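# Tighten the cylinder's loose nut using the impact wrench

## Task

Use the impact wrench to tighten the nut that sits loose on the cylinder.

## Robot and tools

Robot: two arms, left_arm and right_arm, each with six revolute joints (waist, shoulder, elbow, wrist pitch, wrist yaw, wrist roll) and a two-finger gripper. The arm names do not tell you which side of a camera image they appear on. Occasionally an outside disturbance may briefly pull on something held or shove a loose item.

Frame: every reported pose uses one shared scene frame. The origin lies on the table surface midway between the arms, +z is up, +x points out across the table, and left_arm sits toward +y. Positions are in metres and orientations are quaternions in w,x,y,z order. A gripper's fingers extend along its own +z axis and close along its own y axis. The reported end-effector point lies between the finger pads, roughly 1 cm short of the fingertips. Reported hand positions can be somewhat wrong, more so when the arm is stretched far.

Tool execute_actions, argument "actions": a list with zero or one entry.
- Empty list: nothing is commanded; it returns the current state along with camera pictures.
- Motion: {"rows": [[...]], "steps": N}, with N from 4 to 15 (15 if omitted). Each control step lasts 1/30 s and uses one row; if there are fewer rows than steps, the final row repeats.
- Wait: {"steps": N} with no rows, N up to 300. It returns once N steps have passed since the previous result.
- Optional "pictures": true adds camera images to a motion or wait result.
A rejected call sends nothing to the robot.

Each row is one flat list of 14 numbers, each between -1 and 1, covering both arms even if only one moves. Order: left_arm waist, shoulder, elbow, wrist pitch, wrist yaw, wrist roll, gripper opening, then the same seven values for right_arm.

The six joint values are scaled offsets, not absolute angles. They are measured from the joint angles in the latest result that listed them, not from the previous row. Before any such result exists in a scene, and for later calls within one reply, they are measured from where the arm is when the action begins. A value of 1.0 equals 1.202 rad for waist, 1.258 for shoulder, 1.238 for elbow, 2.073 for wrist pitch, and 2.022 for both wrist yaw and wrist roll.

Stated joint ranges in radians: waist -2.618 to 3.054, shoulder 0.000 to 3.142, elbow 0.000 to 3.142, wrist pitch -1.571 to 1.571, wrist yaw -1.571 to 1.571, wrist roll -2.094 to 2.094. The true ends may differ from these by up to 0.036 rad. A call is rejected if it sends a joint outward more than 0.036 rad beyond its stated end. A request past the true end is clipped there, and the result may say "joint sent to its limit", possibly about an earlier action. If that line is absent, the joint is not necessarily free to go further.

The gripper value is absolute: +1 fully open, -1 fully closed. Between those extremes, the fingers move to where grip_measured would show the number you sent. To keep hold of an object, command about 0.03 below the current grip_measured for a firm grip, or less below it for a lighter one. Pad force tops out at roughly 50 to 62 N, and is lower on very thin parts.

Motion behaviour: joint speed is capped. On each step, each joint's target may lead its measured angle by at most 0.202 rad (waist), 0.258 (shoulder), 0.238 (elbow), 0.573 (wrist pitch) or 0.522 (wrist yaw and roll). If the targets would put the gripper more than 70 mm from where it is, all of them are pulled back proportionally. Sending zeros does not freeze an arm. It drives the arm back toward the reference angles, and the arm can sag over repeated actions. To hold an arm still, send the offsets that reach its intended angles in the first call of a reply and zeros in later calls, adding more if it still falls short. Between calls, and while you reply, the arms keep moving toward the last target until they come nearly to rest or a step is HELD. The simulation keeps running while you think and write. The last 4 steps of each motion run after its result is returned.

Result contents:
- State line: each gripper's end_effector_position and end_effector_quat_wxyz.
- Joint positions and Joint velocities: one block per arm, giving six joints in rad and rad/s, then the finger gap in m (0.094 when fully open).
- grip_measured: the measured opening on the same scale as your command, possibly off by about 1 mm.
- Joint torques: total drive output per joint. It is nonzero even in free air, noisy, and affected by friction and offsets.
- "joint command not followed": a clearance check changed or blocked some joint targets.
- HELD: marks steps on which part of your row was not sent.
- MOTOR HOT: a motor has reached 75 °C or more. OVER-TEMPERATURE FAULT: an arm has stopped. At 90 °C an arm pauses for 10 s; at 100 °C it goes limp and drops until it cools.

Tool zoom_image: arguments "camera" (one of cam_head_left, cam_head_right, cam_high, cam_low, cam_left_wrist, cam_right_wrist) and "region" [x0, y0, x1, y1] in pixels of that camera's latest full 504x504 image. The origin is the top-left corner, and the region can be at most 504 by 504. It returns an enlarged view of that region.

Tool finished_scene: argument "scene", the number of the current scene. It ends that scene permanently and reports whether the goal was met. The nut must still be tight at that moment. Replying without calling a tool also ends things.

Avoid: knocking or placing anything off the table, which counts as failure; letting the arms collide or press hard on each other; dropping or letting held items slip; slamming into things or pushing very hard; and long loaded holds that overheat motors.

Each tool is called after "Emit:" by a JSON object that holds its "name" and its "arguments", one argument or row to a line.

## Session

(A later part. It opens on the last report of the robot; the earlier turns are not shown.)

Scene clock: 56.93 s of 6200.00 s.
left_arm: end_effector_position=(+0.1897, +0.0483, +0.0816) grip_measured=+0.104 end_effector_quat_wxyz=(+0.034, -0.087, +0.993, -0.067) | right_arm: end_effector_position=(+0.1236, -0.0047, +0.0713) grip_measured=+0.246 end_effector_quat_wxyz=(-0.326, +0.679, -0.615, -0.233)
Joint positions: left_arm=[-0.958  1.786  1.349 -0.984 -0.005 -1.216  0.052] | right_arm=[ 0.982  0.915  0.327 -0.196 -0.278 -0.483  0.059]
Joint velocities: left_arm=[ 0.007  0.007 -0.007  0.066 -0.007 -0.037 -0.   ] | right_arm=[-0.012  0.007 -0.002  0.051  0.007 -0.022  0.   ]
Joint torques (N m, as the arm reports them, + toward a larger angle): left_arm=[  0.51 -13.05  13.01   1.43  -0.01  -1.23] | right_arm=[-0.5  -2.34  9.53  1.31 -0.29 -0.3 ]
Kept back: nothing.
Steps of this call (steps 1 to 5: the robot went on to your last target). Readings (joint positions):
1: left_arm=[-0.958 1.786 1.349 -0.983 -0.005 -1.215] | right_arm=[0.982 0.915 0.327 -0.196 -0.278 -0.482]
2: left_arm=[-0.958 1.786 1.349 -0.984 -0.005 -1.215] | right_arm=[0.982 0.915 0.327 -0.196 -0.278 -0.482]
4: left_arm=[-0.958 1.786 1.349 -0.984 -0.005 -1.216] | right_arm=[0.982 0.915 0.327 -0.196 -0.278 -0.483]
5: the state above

Emit:
{"name": "execute_actions", "arguments": {
  "actions": [
    {"rows": [[0.010,-0.043,0.069,0.0334,-0.0005,-0.051,0.06,-0.0058,-0.006,0.018,0.0004,-0.007,-0.0135,0.24],[0.0158,-0.0334,0.0695,0.0339,-0.0018,-0.0437,0.06,-0.0058,0.004,0.0178,0.0109,-0.0067,-0.0142,0.24],[0.0166,-0.0329,0.0704,0.0346,-0.0040,-0.0398,0.06,-0.0078,0.0054,0.0184,0.0125,-0.0099,-0.0192,0.24],[0.0188,-0.0313,0.0730,0.0355,-0.0069,-0.0347,0.06,-0.0138,0.0094,0.0200,0.0147,-0.0142,-0.0258,0.24],[0.0225,-0.0289,0.0772,0.0366,-0.0104,-0.0286,0.06,-0.0233,0.0158,0.0227,0.0172,-0.0192,-0.0336,0.24],[0.0273,-0.0257,0.0828,0.0377,-0.0141,-0.0220,0.06,-0.0358,0.0243,0.0262,0.0199,-0.0247,-0.0422,0.24],[0.0330,-0.0218,0.0893,0.0390,-0.0180,-0.0151,0.06,-0.0506,0.0344,0.0303,0.0227,-0.0303,-0.0510,0.24],[0.0392,-0.0177,0.0965,0.0401,-0.0217,-0.0085,0.06,-0.0669,0.0454,0.0349,0.0254,-0.0358,-0.0596,0.24],[0.0456,-0.0133,0.1039,0.0412,-0.0252,-0.0024,0.06,-0.0836,0.0568,0.0395,0.0279,-0.0408,-0.0674,0.24],[0.0518,-0.0092,0.1111,0.0421,-0.0281,0.0027,0.06,-0.0999,0.0678,0.0441,0.0301,-0.0451,-0.0740,0.24],[0.0575,-0.0053,0.1176,0.0428,-0.0303,0.0066,0.06,-0.1147,0.0779,0.0482,0.0317,-0.0483,-0.0790,0.24],[0.0623,-0.0021,0.1232,0.0433,-0.0316,0.0091,0.06,-0.1272,0.0864,0.0517,0.0327,-0.0503,-0.0821,0.24],[0.0660,0.0003,0.1274,0.0434,-0.0321,0.0099,0.06,-0.1367,0.0928,0.0544,0.033,-0.051,-0.0832,0.24],[0.0682,0.0019,0.1300,0.0434,-0.0321,0.0099,0.06,-0.1427,0.0968,0.0560,0.033,-0.051,-0.0832,0.24],[0.069,0.0024,0.1309,0.0434,-0.0321,0.0099,0.06,-0.1447,0.0982,0.0566,0.033,-0.051,-0.0832,0.24]], "steps": 15}
  ]
}}

Emit:
{"name": "execute_actions", "arguments": {
  "actions": [
    {"steps": 16}
  ],
  "pictures": true
}}

Scene clock: 63.97 s of 6200.00 s.
left_arm: end_effector_position=(+0.2103, +0.0479, +0.0823) grip_measured=+0.104 end_effector_quat_wxyz=(+0.051, -0.081, +0.993, -0.064) | right_arm: end_effector_position=(+0.1435, -0.0044, +0.0708) grip_measured=+0.246 end_effector_quat_wxyz=(-0.331, +0.677, -0.616, -0.227)
Joint positions: left_arm=[-0.924  1.817  1.389 -0.981 -0.031 -1.167  0.052] | right_arm=[ 0.885  0.98   0.35  -0.17  -0.334 -0.555  0.059]
Joint velocities: left_arm=[ 0.261  0.183  0.271  0.022 -0.183  0.315  0.   ] | right_arm=[-0.569  0.422  0.134  0.139 -0.256 -0.374  0.   ]
Joint torques (N m, as the arm reports them, + toward a larger angle): left_arm=[  1.53 -12.15  13.44   1.54  -0.16  -0.89] | right_arm=[-0.37 -0.6   9.76  1.62 -0.18 -0.33]
Steps of this call (steps 1 to 15: the robot went on to your last target; steps 16 to 200: nothing new was sent; steps 201 to 211: the first 11 steps of this action). Readings (joint positions):
201: left_arm=[-0.958 1.786 1.349 -0.984 -0.005 -1.216] | right_arm=[0.982 0.915 0.327 -0.196 -0.278 -0.484]
202: left_arm=[-0.958 1.786 1.349 -0.984 -0.005 -1.216] | right_arm=[0.982 0.915 0.327 -0.195 -0.278 -0.484]
204: left_arm=[-0.958 1.786 1.349 -0.984 -0.007 -1.212] | right_arm=[0.980 0.915 0.327 -0.194 -0.281 -0.487]
208: left_arm=[-0.947 1.797 1.363 -0.983 -0.017 -1.196] | right_arm=[0.941 0.939 0.333 -0.183 -0.309 -0.516]
211: the state above

Scene clock: 64.50 s of 6200.00 s.
left_arm: end_effector_position=(+0.2305, +0.0472, +0.0858) grip_measured=+0.104 end_effector_quat_wxyz=(+0.070, -0.072, +0.993, -0.067) | right_arm: end_effector_position=(+0.1626, -0.0043, +0.0722) grip_measured=+0.246 end_effector_quat_wxyz=(-0.342, +0.677, -0.615, -0.216)
Joint positions: left_arm=[-0.891  1.837  1.423 -0.969 -0.054 -1.115  0.052] | right_arm=[ 0.815  1.03   0.372 -0.143 -0.357 -0.616  0.059]
Joint velocities: left_arm=[ 0.007 -0.012  0.012  0.007 -0.051 -0.022 -0.   ] | right_arm=[-0.007 -0.012  0.012 -0.007  0.022  0.037 -0.   ]
Joint torques (N m, as the arm reports them, + toward a larger angle): left_arm=[  1.31 -12.46  13.39   1.57  -0.13  -0.85] | right_arm=[-0.52 -0.8   9.62  1.63 -0.39 -0.39]
Kept back: nothing.
Steps of this call (steps 1 to 4: the last 4 steps of your previous action; steps 5 to 16: the robot went on to your last target). Readings (joint positions):
1: left_arm=[-0.915 1.823 1.397 -0.979 -0.036 -1.156] | right_arm=[0.866 0.994 0.356 -0.164 -0.341 -0.569]
2: left_arm=[-0.908 1.828 1.405 -0.977 -0.041 -1.145] | right_arm=[0.850 1.006 0.362 -0.159 -0.346 -0.580]
4: left_arm=[-0.896 1.835 1.417 -0.972 -0.049 -1.127] | right_arm=[0.826 1.023 0.370 -0.150 -0.353 -0.599]
8: left_arm=[-0.891 1.837 1.423 -0.969 -0.054 -1.115] | right_arm=[0.815 1.030 0.372 -0.143 -0.357 -0.614]
16: the state above
camera_calibration (this result's frames):
cam_left_wrist: T_world_to_cam=[[0.0591294, -0.987099, 0.148794, 0.02235], [-0.959368, -0.0149964, 0.281759, 0.251331], [-0.275893, -0.159408, -0.947878, 0.264503], [0, 0, 0, 1]] pos_world=[0.312772, 0.0679946, 0.176576]
cam_right_wrist: T_world_to_cam=[[0.992744, -0.100871, 0.0654542, -0.166888], [-0.0935372, -0.98987, -0.106805, 0.0308092], [0.0755647, 0.0999075, -0.992123, 0.149361], [0, 0, 0, 1]] pos_world=[0.157272, -0.00125933, 0.162399]

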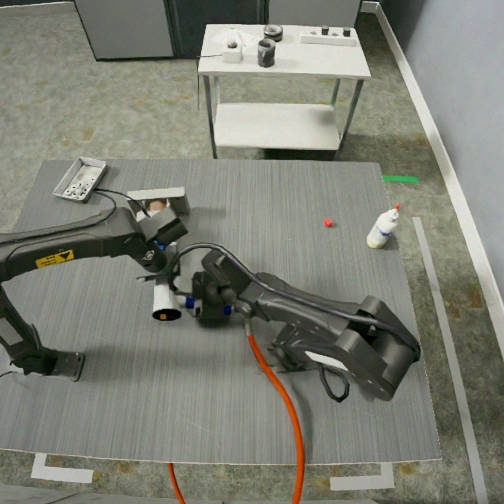

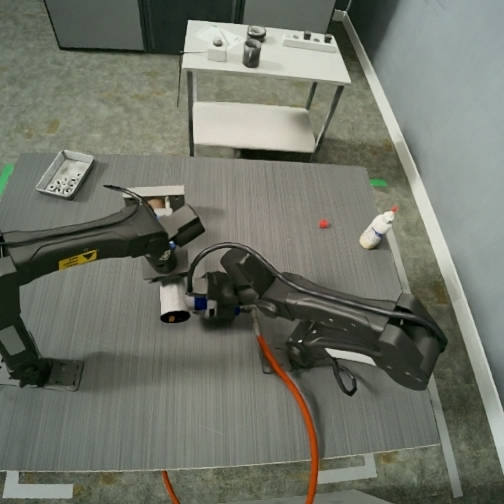

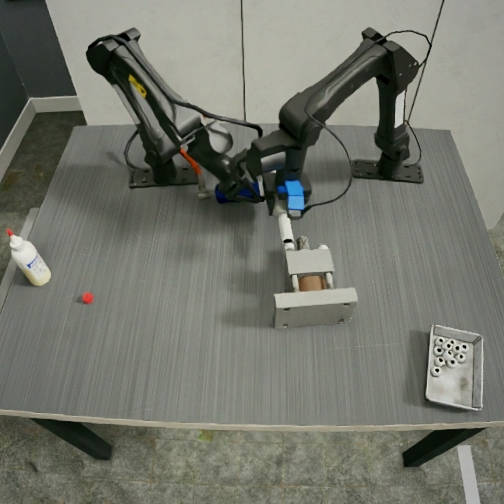

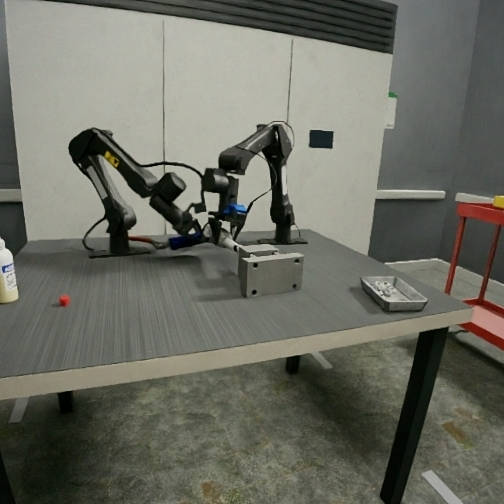

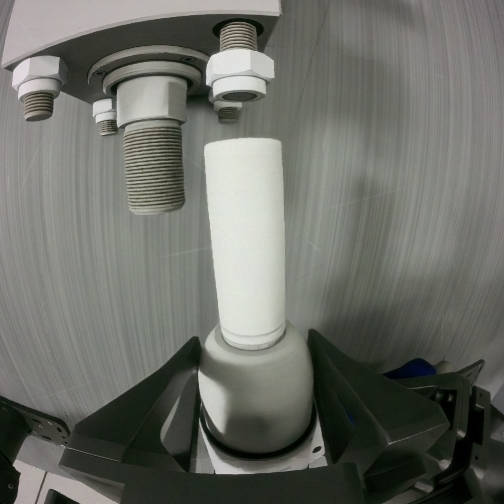

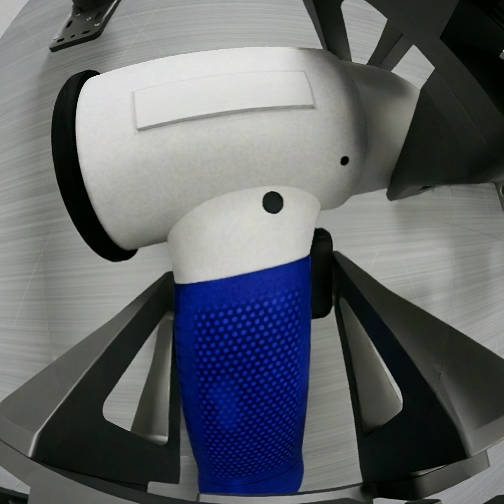

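Emit:
{"name": "zoom_image", "arguments": {
  "camera": "cam_left_wrist",
  "region": [190, 125, 310, 365]
}}

Emit:
{"name": "zoom_image", "arguments": {
  "camera": "cam_left_wrist",
  "region": [0, 0, 320, 230]
}}

Emit:
{"name": "zoom_image", "arguments": {
  "camera": "cam_low",
  "region": [196, 214, 266, 270]
}}

Emit:
{"name": "zoom_image", "arguments": {
  "camera": "cam_high",
  "region": [255, 170, 355, 300]
}}

Region (190, 125, 310, 365) of cam_left_wrist's 504x504 image, scaled by 2.100, with more detail than that image has.

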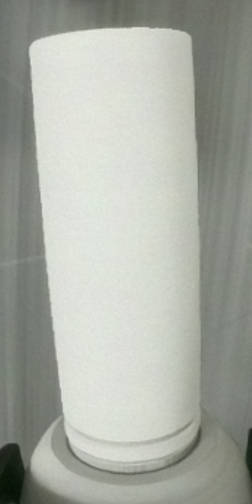

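Region (0, 0, 320, 230) of cam_left_wrist's 504x504 image, scaled by 1.575, with more detail than that image has; it fills the top 362 rows of this view, and the rest is white.

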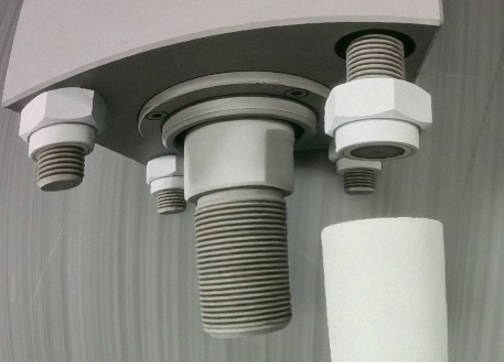

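Region (196, 214, 266, 270) of cam_low's 504x504 image, scaled by 7.200, with more detail than that image has; it fills the top 403 rows of this view, and the rest is white.

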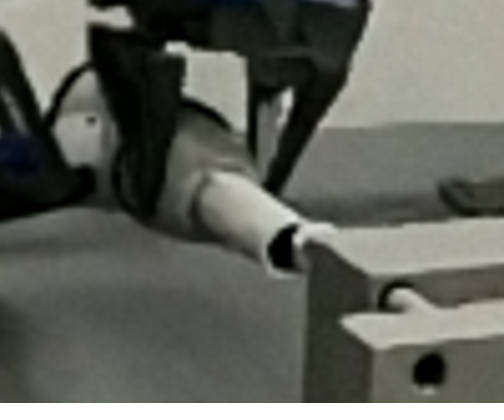

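Region (255, 170, 355, 300) of cam_high's 504x504 image, scaled by 3.877, with more detail than that image has; it fills the left 388 columns of this view, and the rest is white.

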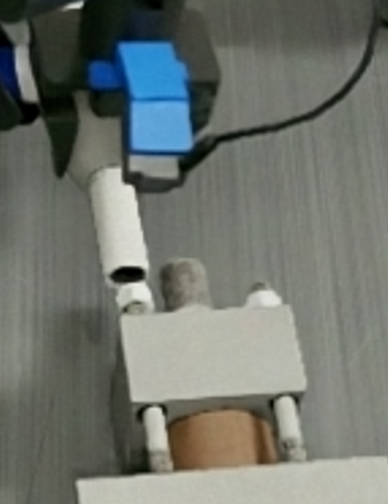

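Emit:
{"name": "execute_actions", "arguments": {
  "actions": [
    {"rows": [[0.0133,-0.041,0.0711,0.030,-0.0082,-0.0395,0.06,-0.0058,0.0068,0.020,0.008,-0.010,-0.0174,0.24],[0.0133,-0.0445,0.0711,0.0243,-0.0086,-0.0382,0.06,-0.0058,0.0068,0.020,0.0085,-0.009,-0.0184,0.24],[0.0137,-0.0445,0.0716,0.0235,-0.0093,-0.0361,0.06,-0.0063,0.0074,0.0207,0.0085,-0.009,-0.0201,0.24],[0.0151,-0.0445,0.0731,0.0225,-0.0102,-0.0335,0.06,-0.0078,0.0093,0.0226,0.0085,-0.009,-0.0222,0.24],[0.0172,-0.0445,0.0754,0.0214,-0.0113,-0.0306,0.06,-0.0102,0.0121,0.0257,0.0085,-0.009,-0.0245,0.24],[0.0198,-0.0445,0.0783,0.0203,-0.0123,-0.0277,0.06,-0.0131,0.0157,0.0295,0.0085,-0.0092,-0.0268,0.24],[0.0227,-0.0445,0.0816,0.0193,-0.0132,-0.0251,0.06,-0.0165,0.0197,0.0338,0.0085,-0.0094,-0.0289,0.24],[0.0255,-0.0445,0.0849,0.0185,-0.0139,-0.0230,0.06,-0.0198,0.0237,0.0380,0.0085,-0.0095,-0.0306,0.24],[0.0281,-0.0445,0.0878,0.0180,-0.0143,-0.0217,0.06,-0.0227,0.0273,0.0418,0.0085,-0.0096,-0.0316,0.24],[0.0302,-0.0445,0.0901,0.0178,-0.0145,-0.0212,0.06,-0.0251,0.0301,0.0449,0.0085,-0.0096,-0.032,0.24],[0.0316,-0.0445,0.0916,0.0178,-0.0145,-0.0212,0.06,-0.0266,0.0320,0.0468,0.0085,-0.0096,-0.032,0.24],[0.032,-0.0445,0.0921,0.0178,-0.0145,-0.0212,0.06,-0.0271,0.0326,0.0475,0.0085,-0.0096,-0.032,0.24]], "steps": 12}
  ]
}}

Emit:
{"name": "execute_actions", "arguments": {
  "actions": [
    {"steps": 12}
  ],
  "pictures": true
}}

Emit:
{"name": "zoom_image", "arguments": {
  "camera": "cam_left_wrist",
  "region": [0, 0, 320, 230]
}}

Emit:
{"name": "zoom_image", "arguments": {
  "camera": "cam_left_wrist",
  "region": [190, 125, 310, 365]
}}

Emit:
{"name": "zoom_image", "arguments": {
  "camera": "cam_low",
  "region": [196, 214, 266, 270]
}}

Scene clock: 67.50 s of 6200.00 s.
left_arm: end_effector_position=(+0.2320, +0.0482, +0.0869) grip_measured=+0.104 end_effector_quat_wxyz=(+0.071, -0.073, +0.993, -0.066) | right_arm: end_effector_position=(+0.1644, -0.0035, +0.0726) grip_measured=+0.246 end_effector_quat_wxyz=(-0.342, +0.678, -0.614, -0.216)
Joint positions: left_arm=[-0.887  1.837  1.427 -0.975 -0.056 -1.111  0.052] | right_arm=[ 0.808  1.042  0.38  -0.143 -0.364 -0.627  0.059]
Joint velocities: left_arm=[ 0.076 -0.012  0.085 -0.095 -0.066  0.022 -0.   ] | right_arm=[-0.095  0.144  0.149  0.007 -0.051 -0.037 -0.   ]
Joint torques (N m, as the arm reports them, + toward a larger angle): left_arm=[  1.71 -13.03  13.83   1.4   -0.19  -0.58] | right_arm=[-0.79 -0.76 10.15  1.67 -0.2  -0.41]
Steps of this call (steps 1 to 15: the robot went on to your last target; steps 16 to 82: nothing new was sent; steps 83 to 90: the first 8 steps of this action). Readings (joint positions):
83: left_arm=[-0.891 1.837 1.423 -0.970 -0.054 -1.115] | right_arm=[0.815 1.030 0.372 -0.143 -0.357 -0.616]
84: left_arm=[-0.891 1.837 1.423 -0.970 -0.054 -1.115] | right_arm=[0.815 1.030 0.372 -0.143 -0.357 -0.616]
86: left_arm=[-0.891 1.837 1.423 -0.971 -0.054 -1.114] | right_arm=[0.815 1.030 0.372 -0.143 -0.358 -0.618]
90: the state above

Scene clock: 67.90 s of 6200.00 s.
left_arm: end_effector_position=(+0.2410, +0.0510, +0.0932) grip_measured=+0.104 end_effector_quat_wxyz=(+0.079, -0.070, +0.992, -0.066) | right_arm: end_effector_position=(+0.1733, -0.0006, +0.0779) grip_measured=+0.246 end_effector_quat_wxyz=(-0.349, +0.678, -0.612, -0.210)
Joint positions: left_arm=[-0.868  1.837  1.45  -0.988 -0.066 -1.087  0.052] | right_arm=[ 0.789  1.062  0.405 -0.139 -0.365 -0.645  0.059]
Joint velocities: left_arm=[-0.017 -0.017 -0.032 -0.007  0.066  0.022 -0.001] | right_arm=[-0.007 -0.017  0.012  0.007 -0.051  0.037 -0.001]
Joint torques (N m, as the arm reports them, + toward a larger angle): left_arm=[  1.27 -12.99  13.32   1.34  -0.15  -0.77] | right_arm=[-0.49 -1.09  9.73  1.63 -0.24 -0.4 ]
Kept back: nothing.
Steps of this call (steps 1 to 4: the last 4 steps of your previous action; steps 5 to 12: the robot went on to your last target). Readings (joint positions):
1: left_arm=[-0.883 1.837 1.431 -0.978 -0.057 -1.109] | right_arm=[0.804 1.047 0.386 -0.143 -0.365 -0.630]
2: left_arm=[-0.880 1.837 1.436 -0.981 -0.059 -1.105] | right_arm=[0.801 1.052 0.392 -0.143 -0.365 -0.633]
4: left_arm=[-0.872 1.837 1.444 -0.985 -0.063 -1.096] | right_arm=[0.794 1.059 0.401 -0.142 -0.365 -0.638]
8: left_arm=[-0.868 1.837 1.450 -0.988 -0.066 -1.087] | right_arm=[0.789 1.062 0.405 -0.139 -0.365 -0.644]
12: the state above
camera_calibration (this result's frames):
cam_left_wrist: T_world_to_cam=[[0.0540228, -0.987851, 0.145711, 0.0259453], [-0.964243, -0.0136928, 0.264665, 0.262074], [-0.259455, -0.154799, -0.953268, 0.271284], [0, 0, 0, 1]] pos_world=[0.321687, 0.0712129, 0.185464]
cam_right_wrist: T_world_to_cam=[[0.99116, -0.102305, 0.0844669, -0.178734], [-0.0925619, -0.989369, -0.112165, 0.0362952], [0.095044, 0.103355, -0.990093, 0.150291], [0, 0, 0, 1]] pos_world=[0.166229, 0.00209061, 0.16797]

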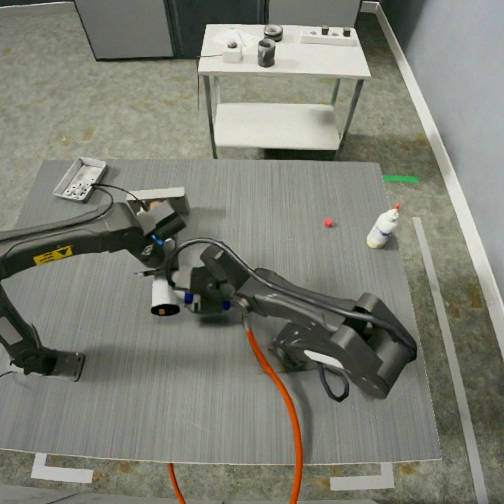

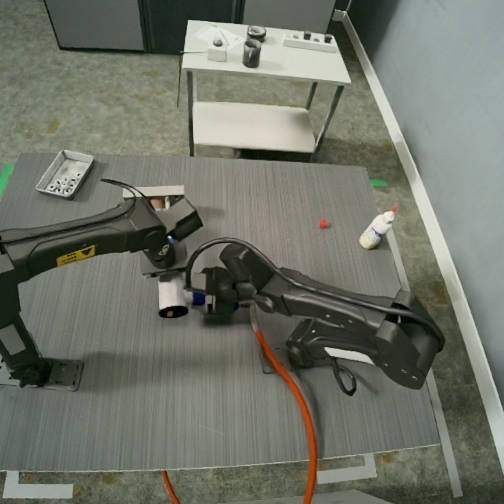

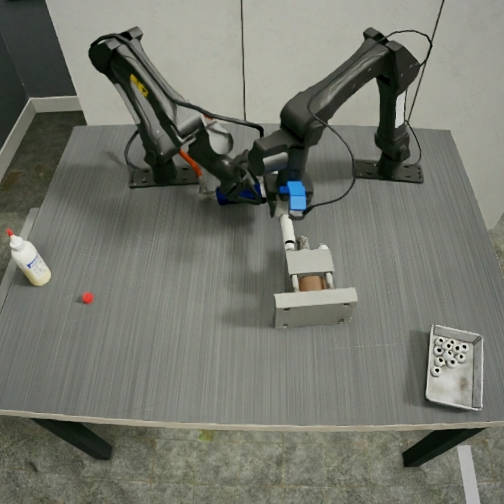

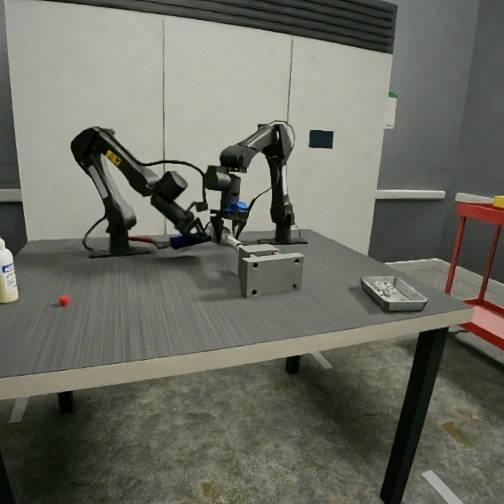

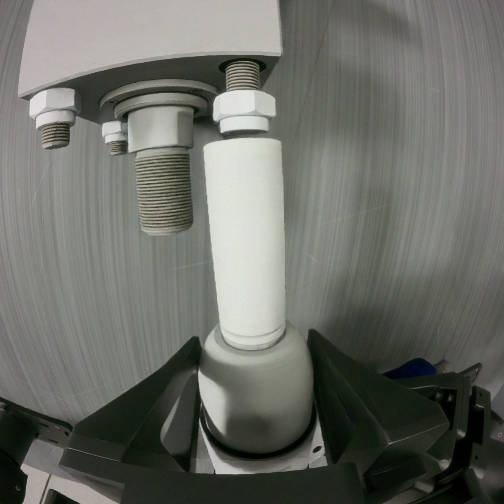

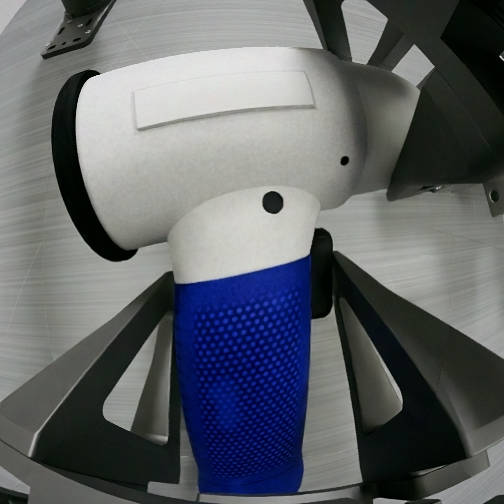

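Region (0, 0, 320, 230) of cam_left_wrist's 504x504 image, scaled by 1.575, with more detail than that image has; it fills the top 362 rows of this view, and the rest is white.

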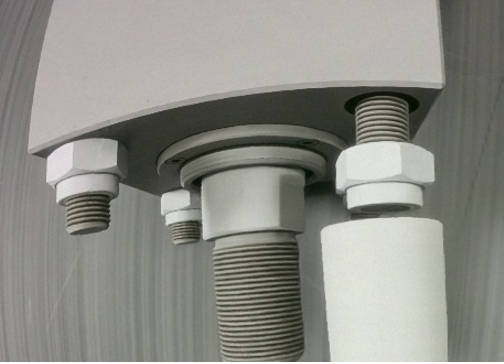

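Region (190, 125, 310, 365) of cam_left_wrist's 504x504 image, scaled by 2.100, with more detail than that image has.

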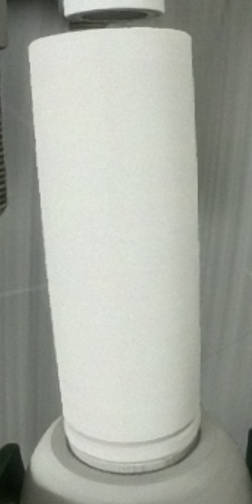

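Region (196, 214, 266, 270) of cam_low's 504x504 image, scaled by 7.200, with more detail than that image has; it fills the top 403 rows of this view, and the rest is white.

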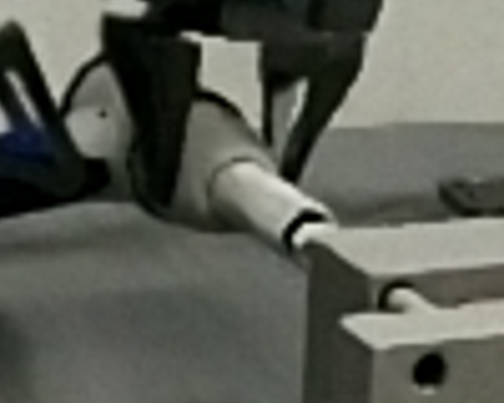

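Emit:
{"name": "execute_actions", "arguments": {
  "actions": [
    {"rows": [[0.0129,-0.042,0.0703,0.028,-0.0086,-0.031,0.06,-0.0055,0.0072,0.021,0.0077,-0.0057,-0.0179,0.24],[0.0129,-0.039,0.0703,0.029,-0.0086,-0.0262,0.06,-0.0055,0.0072,0.021,0.0082,-0.0060,-0.0183,0.24],[0.0132,-0.0388,0.0706,0.029,-0.0086,-0.0252,0.06,-0.0059,0.0078,0.0212,0.0090,-0.0065,-0.0191,0.24],[0.0142,-0.0381,0.0714,0.029,-0.0086,-0.0240,0.06,-0.0072,0.0094,0.0219,0.0101,-0.0072,-0.0201,0.24],[0.0158,-0.0371,0.0728,0.029,-0.0086,-0.0225,0.06,-0.0092,0.0120,0.0230,0.0114,-0.0080,-0.0213,0.24],[0.0180,-0.0357,0.0746,0.029,-0.0086,-0.0208,0.06,-0.0119,0.0155,0.0244,0.0128,-0.0088,-0.0226,0.24],[0.0205,-0.0341,0.0767,0.029,-0.0086,-0.0192,0.06,-0.0150,0.0196,0.0261,0.0142,-0.0097,-0.0240,0.24],[0.0232,-0.0323,0.0790,0.029,-0.0086,-0.0175,0.06,-0.0185,0.0241,0.0279,0.0156,-0.0105,-0.0253,0.24],[0.0260,-0.0304,0.0814,0.029,-0.0086,-0.0160,0.06,-0.0220,0.0287,0.0299,0.0169,-0.0113,-0.0265,0.24],[0.0287,-0.0286,0.0838,0.029,-0.0086,-0.0148,0.06,-0.0255,0.0332,0.0317,0.0180,-0.0120,-0.0275,0.24],[0.0312,-0.0270,0.0859,0.029,-0.0086,-0.0138,0.06,-0.0286,0.0373,0.0334,0.0188,-0.0125,-0.0283,0.24],[0.0334,-0.0256,0.0877,0.029,-0.0086,-0.0132,0.06,-0.0313,0.0408,0.0348,0.0193,-0.0128,-0.0287,0.24],[0.0350,-0.0246,0.0891,0.029,-0.0086,-0.013,0.06,-0.0333,0.0434,0.0359,0.0195,-0.0129,-0.0289,0.24],[0.0360,-0.0239,0.0899,0.029,-0.0086,-0.013,0.06,-0.0346,0.0450,0.0366,0.0195,-0.0129,-0.0289,0.24],[0.0363,-0.0237,0.0902,0.029,-0.0086,-0.013,0.06,-0.035,0.0456,0.0368,0.0195,-0.0129,-0.0289,0.24]], "steps": 15}
  ]
}}

Emit:
{"name": "execute_actions", "arguments": {
  "actions": [
    {"steps": 11}
  ],
  "pictures": true
}}

Emit:
{"name": "zoom_image", "arguments": {
  "camera": "cam_left_wrist",
  "region": [140, 40, 340, 200]
}}

Emit:
{"name": "zoom_image", "arguments": {
  "camera": "cam_low",
  "region": [196, 214, 266, 270]
}}

Scene clock: 70.07 s of 6200.00 s.
left_arm: end_effector_position=(+0.2452, +0.0521, +0.0927) grip_measured=+0.104 end_effector_quat_wxyz=(+0.077, -0.068, +0.993, -0.065) | right_arm: end_effector_position=(+0.1775, +0.0008, +0.0768) grip_measured=+0.246 end_effector_quat_wxyz=(-0.348, +0.677, -0.613, -0.212)
Joint positions: left_arm=[-0.856  1.846  1.461 -0.992 -0.061 -1.07   0.052] | right_arm=[ 0.772  1.09   0.415 -0.128 -0.38  -0.655  0.059]
Joint velocities: left_arm=[ 0.027  0.061  0.1   -0.11   0.168  0.183  0.   ] | right_arm=[-0.085  0.139  0.027  0.007 -0.183 -0.081  0.001]
Joint torques (N m, as the arm reports them, + toward a larger angle): left_arm=[  1.74 -12.42  13.57   1.66  -0.34  -0.63] | right_arm=[-0.92 -1.02 10.04  1.74  0.06 -0.35]
Steps of this call (steps 1 to 30: the robot went on to your last target; steps 31 to 54: nothing new was sent; steps 55 to 65: the first 11 steps of this action). Readings (joint positions):
55: left_arm=[-0.868 1.837 1.450 -0.988 -0.066 -1.087] | right_arm=[0.789 1.062 0.405 -0.139 -0.365 -0.645]
56: left_arm=[-0.868 1.837 1.450 -0.988 -0.066 -1.085] | right_arm=[0.789 1.062 0.405 -0.139 -0.365 -0.645]
58: left_arm=[-0.868 1.837 1.450 -0.988 -0.066 -1.084] | right_arm=[0.789 1.062 0.405 -0.139 -0.365 -0.645]
62: left_arm=[-0.865 1.838 1.450 -0.988 -0.066 -1.080] | right_arm=[0.784 1.072 0.407 -0.133 -0.372 -0.648]
65: the state above

Scene clock: 70.43 s of 6200.00 s.
left_arm: end_effector_position=(+0.2504, +0.0521, +0.0922) grip_measured=+0.105 end_effector_quat_wxyz=(+0.078, -0.064, +0.993, -0.064) | right_arm: end_effector_position=(+0.1818, +0.0014, +0.0758) grip_measured=+0.246 end_effector_quat_wxyz=(-0.347, +0.676, -0.614, -0.213)
Joint positions: left_arm=[-0.844  1.857  1.473 -0.992 -0.06  -1.051  0.052] | right_arm=[ 0.756  1.112  0.424 -0.121 -0.392 -0.664  0.059]
Joint velocities: left_arm=[ 0.002 -0.017  0.002 -0.007  0.037  0.037 -0.   ] | right_arm=[ 0.017 -0.017  0.002 -0.007  0.022  0.022 -0.001]
Joint torques (N m, as the arm reports them, + toward a larger angle): left_arm=[  1.52 -12.8   13.52   1.45  -0.26  -0.67] | right_arm=[-0.71 -1.52  9.68  1.7  -0.14 -0.42]
Kept back: nothing.
Steps of this call (steps 1 to 4: the last 4 steps of your previous action; steps 5 to 11: the robot went on to your last target). Readings (joint positions):
1: left_arm=[-0.855 1.848 1.463 -0.996 -0.060 -1.068] | right_arm=[0.771 1.095 0.416 -0.128 -0.386 -0.658]
2: left_arm=[-0.854 1.850 1.465 -0.997 -0.059 -1.067] | right_arm=[0.768 1.099 0.418 -0.128 -0.390 -0.660]
4: left_arm=[-0.850 1.855 1.469 -0.996 -0.060 -1.062] | right_arm=[0.763 1.107 0.421 -0.126 -0.392 -0.661]
8: left_arm=[-0.844 1.857 1.473 -0.992 -0.060 -1.051] | right_arm=[0.756 1.112 0.424 -0.121 -0.392 -0.664]
11: the state above
camera_calibration (this result's frames):
cam_left_wrist: T_world_to_cam=[[0.0417716, -0.989014, 0.141795, 0.0301936], [-0.964047, -0.00262106, 0.265718, 0.270774], [-0.262427, -0.147797, -0.953566, 0.273423], [0, 0, 0, 1]] pos_world=[0.331531, 0.0709826, 0.184496]
cam_right_wrist: T_world_to_cam=[[0.991713, -0.103768, 0.0757437, -0.186225], [-0.0950503, -0.989285, -0.11082, 0.0391695], [0.0864318, 0.102702, -0.99095, 0.148871], [0, 0, 0, 1]] pos_world=[0.175538, 0.00413617, 0.16597]

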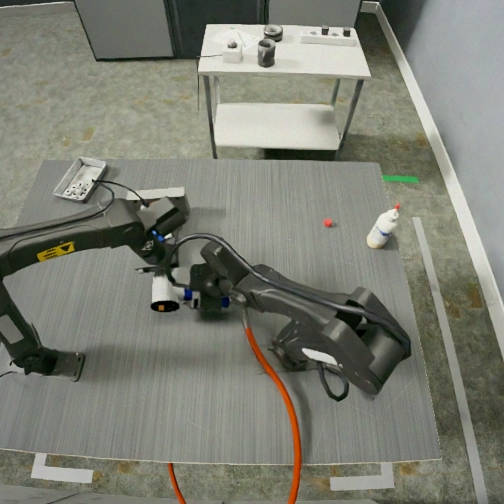

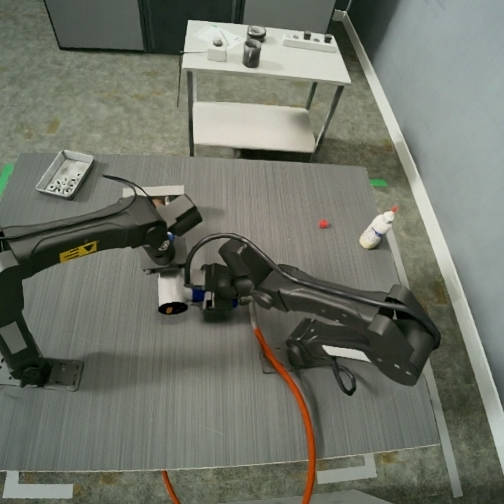

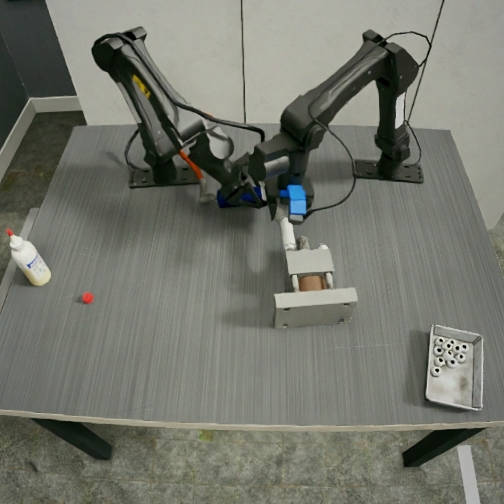

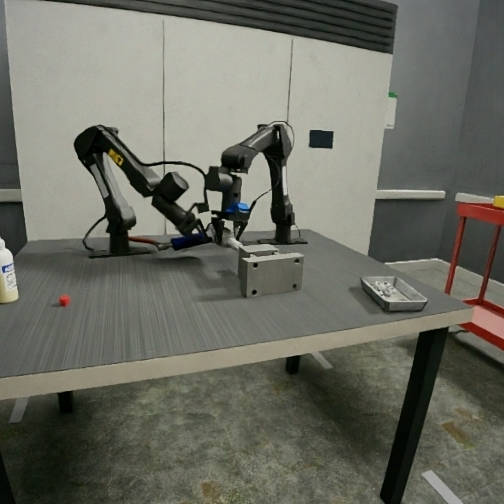

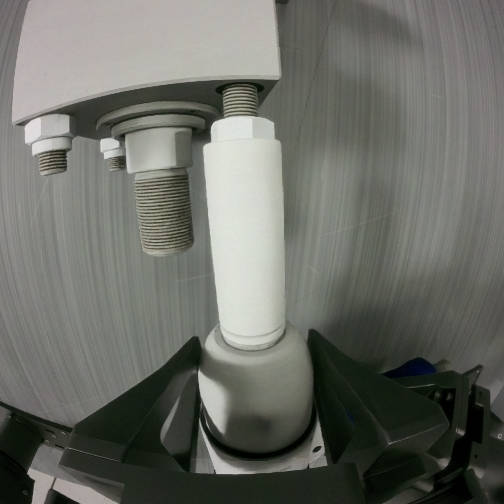

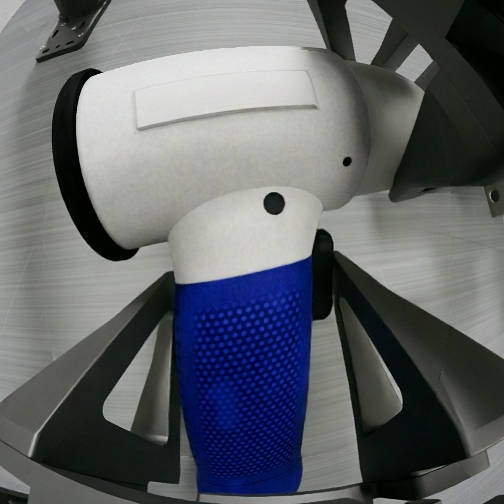

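Region (140, 40, 340, 200) of cam_left_wrist's 504x504 image, scaled by 2.520, with more detail than that image has; it fills the top 403 rows of this view, and the rest is white.

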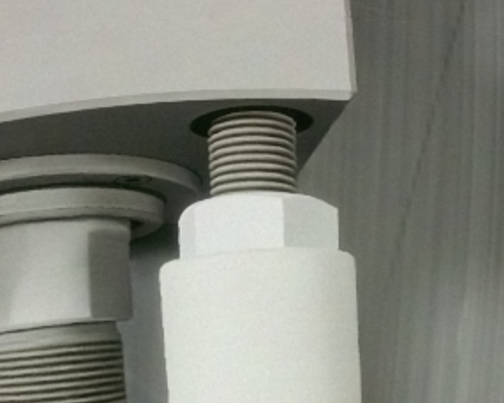

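Region (196, 214, 266, 270) of cam_low's 504x504 image, scaled by 7.200, with more detail than that image has; it fills the top 403 rows of this view, and the rest is white.

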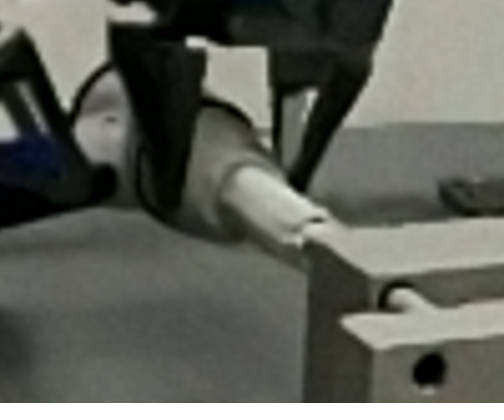

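Emit:
{"name": "execute_actions", "arguments": {
  "actions": [
    {"rows": [[0.0175,-0.0397,0.071,0.034,-0.014,-0.028,0.06,-0.009,0.007,0.022,0.0135,0.003,-0.020,0.24],[0.0205,-0.0397,0.070,0.038,-0.017,-0.025,0.06,-0.0135,0.010,0.023,0.017,0.006,-0.021,0.24],[0.0248,-0.0397,0.068,0.041,-0.020,-0.022,0.06,-0.020,0.014,0.0245,0.020,0.009,-0.022,0.24],[0.029,-0.0397,0.066,0.044,-0.023,-0.019,0.06,-0.026,0.018,0.026,0.023,0.012,-0.023,0.24],[0.032,-0.0397,0.065,0.0458,-0.0247,-0.0173,0.06,-0.031,0.021,0.027,0.025,0.0134,-0.0237,0.24],[0.0333,-0.0397,0.0646,0.0458,-0.0247,-0.0173,0.06,-0.0324,0.0223,0.0275,0.025,0.0134,-0.0237,0.15],[0.0333,-0.0397,0.0646,0.0458,-0.0247,-0.0173,0.06,-0.0324,0.0223,0.0275,0.025,0.0134,-0.0237,0.06],[0.0333,-0.0397,0.0646,0.0458,-0.0247,-0.0173,0.06,-0.0324,0.0223,0.0275,0.025,0.0134,-0.0237,0.06],[0.0333,-0.0397,0.0646,0.0458,-0.0247,-0.0173,0.06,-0.0324,0.0223,0.0275,0.025,0.0134,-0.0237,0.06],[0.0333,-0.0397,0.0646,0.0458,-0.0247,-0.0173,0.06,-0.0324,0.0223,0.0275,0.025,0.0134,-0.0237,0.06],[0.0333,-0.0397,0.0646,0.0458,-0.0247,-0.0173,0.06,-0.0324,0.0223,0.0275,0.025,0.0134,-0.0237,0.06],[0.0333,-0.0397,0.0646,0.0458,-0.0247,-0.0173,0.06,-0.0324,0.0223,0.0275,0.025,0.0134,-0.0237,0.24],[0.0333,-0.0397,0.0646,0.0458,-0.0247,-0.0173,0.06,-0.0324,0.0223,0.0275,0.025,0.0134,-0.0237,0.24],[0.0333,-0.0397,0.0646,0.0458,-0.0247,-0.0173,0.06,-0.0324,0.0223,0.0275,0.025,0.0134,-0.0237,0.24],[0.0333,-0.0397,0.0646,0.0458,-0.0247,-0.0173,0.06,-0.0324,0.0223,0.0275,0.025,0.0134,-0.0237,0.24]], "steps": 15}
  ]
}}

Emit:
{"name": "execute_actions", "arguments": {
  "actions": [
    {"steps": 10}
  ],
  "pictures": true
}}

Emit:
{"name": "zoom_image", "arguments": {
  "camera": "cam_left_wrist",
  "region": [140, 40, 340, 200]
}}

Scene clock: 72.23 s of 6200.00 s.
left_arm: end_effector_position=(+0.2563, +0.0514, +0.0908) grip_measured=+0.105 end_effector_quat_wxyz=(+0.076, -0.066, +0.992, -0.073) | right_arm: end_effector_position=(+0.1857, +0.0002, +0.0745) grip_measured=+0.080 end_effector_quat_wxyz=(-0.345, +0.674, -0.617, -0.214)
Joint positions: left_arm=[-0.826  1.863  1.473 -0.974 -0.044 -1.038  0.052] | right_arm=[ 0.735  1.127  0.427 -0.116 -0.406 -0.672  0.051]
Joint velocities: left_arm=[ 0.002 -0.002  0.002  0.066 -0.051  0.095  0.   ] | right_arm=[-0.032 -0.017 -0.012  0.037  0.007 -0.007 -0.001]
Joint torques (N m, as the arm reports them, + toward a larger angle): left_arm=[  1.59 -13.18  12.79   1.59  -0.6   -0.52] | right_arm=[-1.29 -1.13 10.22  1.94  0.27 -0.44]
Steps of this call (steps 1 to 30: the robot went on to your last target; steps 31 to 43: nothing new was sent; steps 44 to 54: the first 11 steps of this action). Readings (joint positions):
44: left_arm=[-0.844 1.857 1.473 -0.992 -0.060 -1.050] | right_arm=[0.756 1.112 0.424 -0.121 -0.392 -0.664]
45: left_arm=[-0.844 1.857 1.473 -0.992 -0.060 -1.049] | right_arm=[0.756 1.112 0.424 -0.121 -0.392 -0.664]
47: left_arm=[-0.843 1.859 1.473 -0.990 -0.060 -1.047] | right_arm=[0.751 1.116 0.424 -0.119 -0.395 -0.664]
51: left_arm=[-0.830 1.863 1.473 -0.978 -0.052 -1.043] | right_arm=[0.738 1.127 0.427 -0.115 -0.405 -0.672]
54: the state above

Scene clock: 72.57 s of 6200.00 s.
left_arm: end_effector_position=(+0.2568, +0.0515, +0.0909) grip_measured=+0.105 end_effector_quat_wxyz=(+0.077, -0.064, +0.992, -0.073) | right_arm: end_effector_position=(+0.1886, +0.0002, +0.0749) grip_measured=+0.241 end_effector_quat_wxyz=(-0.348, +0.672, -0.618, -0.211)
Joint positions: left_arm=[-0.826  1.863  1.473 -0.973 -0.046 -1.033  0.052] | right_arm=[ 0.732  1.131  0.429 -0.11  -0.4   -0.674  0.058]
Joint velocities: left_arm=[-0.012 -0.012 -0.027 -0.022 -0.051 -0.037 -0.   ] | right_arm=[ 0.007 -0.002  0.012  0.007  0.007 -0.051 -0.001]
Joint torques (N m, as the arm reports them, + toward a larger angle): left_arm=[  1.71 -13.2   12.77   1.61  -0.56  -0.56] | right_arm=[-1.07 -1.43  9.89  1.87  0.21 -0.41]
Kept back: nothing.
Steps of this call (steps 1 to 4: the last 4 steps of your previous action; steps 5 to 10: the robot went on to your last target). Readings (joint positions):
1: left_arm=[-0.826 1.863 1.473 -0.973 -0.043 -1.035] | right_arm=[0.735 1.127 0.427 -0.114 -0.404 -0.673]
2: left_arm=[-0.826 1.863 1.473 -0.974 -0.046 -1.034] | right_arm=[0.733 1.129 0.428 -0.110 -0.400 -0.674]
4: left_arm=[-0.826 1.863 1.473 -0.973 -0.046 -1.033] | right_arm=[0.732 1.131 0.429 -0.110 -0.400 -0.674]
8: left_arm=[-0.826 1.863 1.473 -0.973 -0.046 -1.033] | right_arm=[0.732 1.131 0.429 -0.110 -0.400 -0.674]
10: the state above
camera_calibration (this result's frames):
cam_left_wrist: T_world_to_cam=[[0.0401546, -0.98661, 0.158079, 0.0283683], [-0.963722, 0.00353825, 0.266884, 0.276766], [-0.26387, -0.163061, -0.950676, 0.274631], [0, 0, 0, 1]] pos_world=[0.338053, 0.0717907, 0.182736]
cam_right_wrist: T_world_to_cam=[[0.990317, -0.115971, 0.0763151, -0.192778], [-0.107092, -0.987962, -0.111637, 0.0409142], [0.0883431, 0.102384, -0.990814, 0.147101], [0, 0, 0, 1]] pos_world=[0.182297, 0.00300435, 0.165029]

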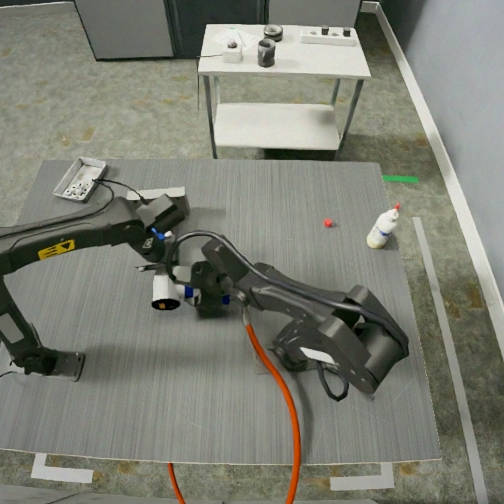

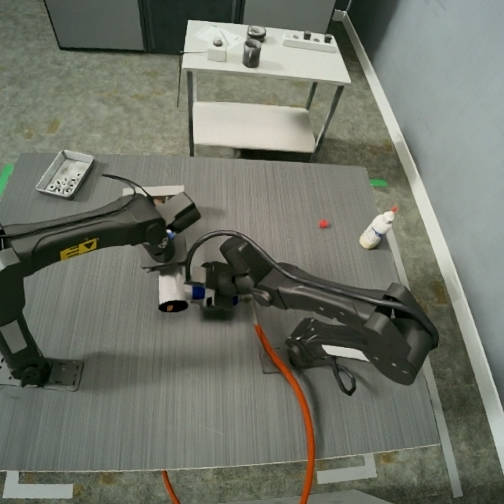

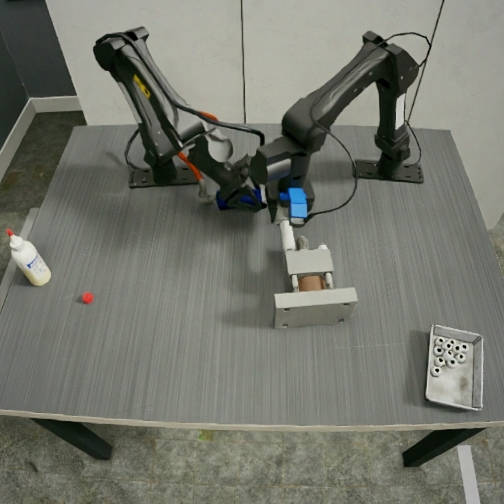

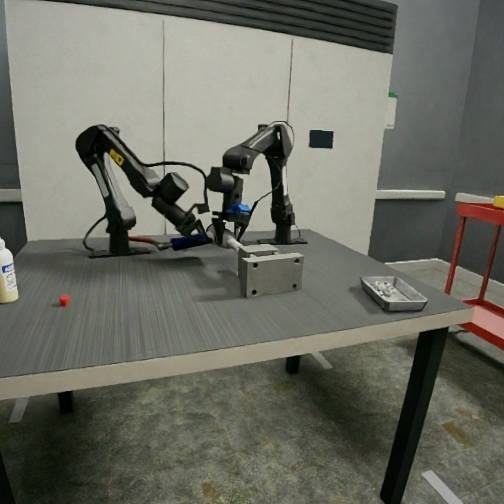

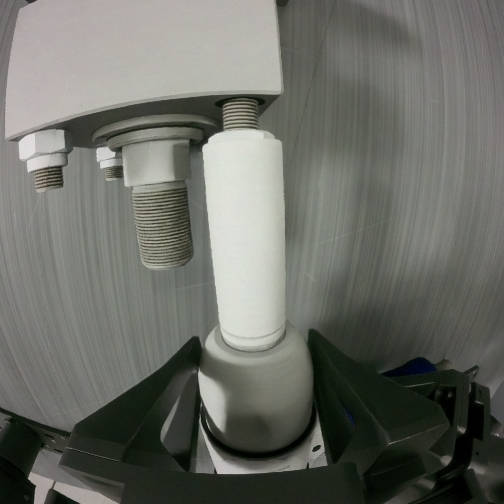

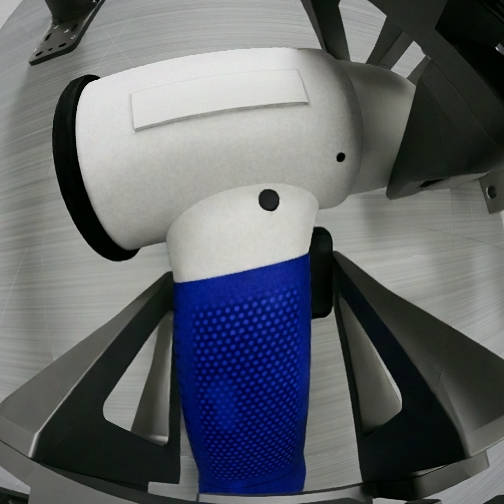

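Region (140, 40, 340, 200) of cam_left_wrist's 504x504 image, scaled by 2.520, with more detail than that image has; it fills the top 403 rows of this view, and the rest is white.

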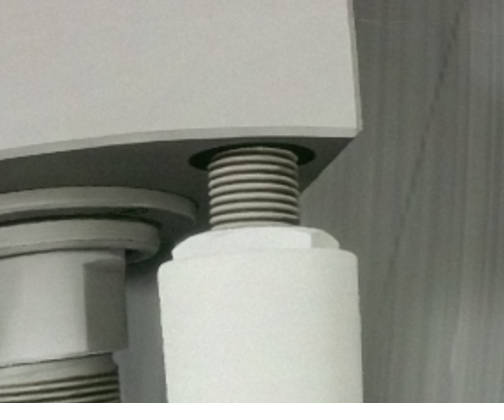

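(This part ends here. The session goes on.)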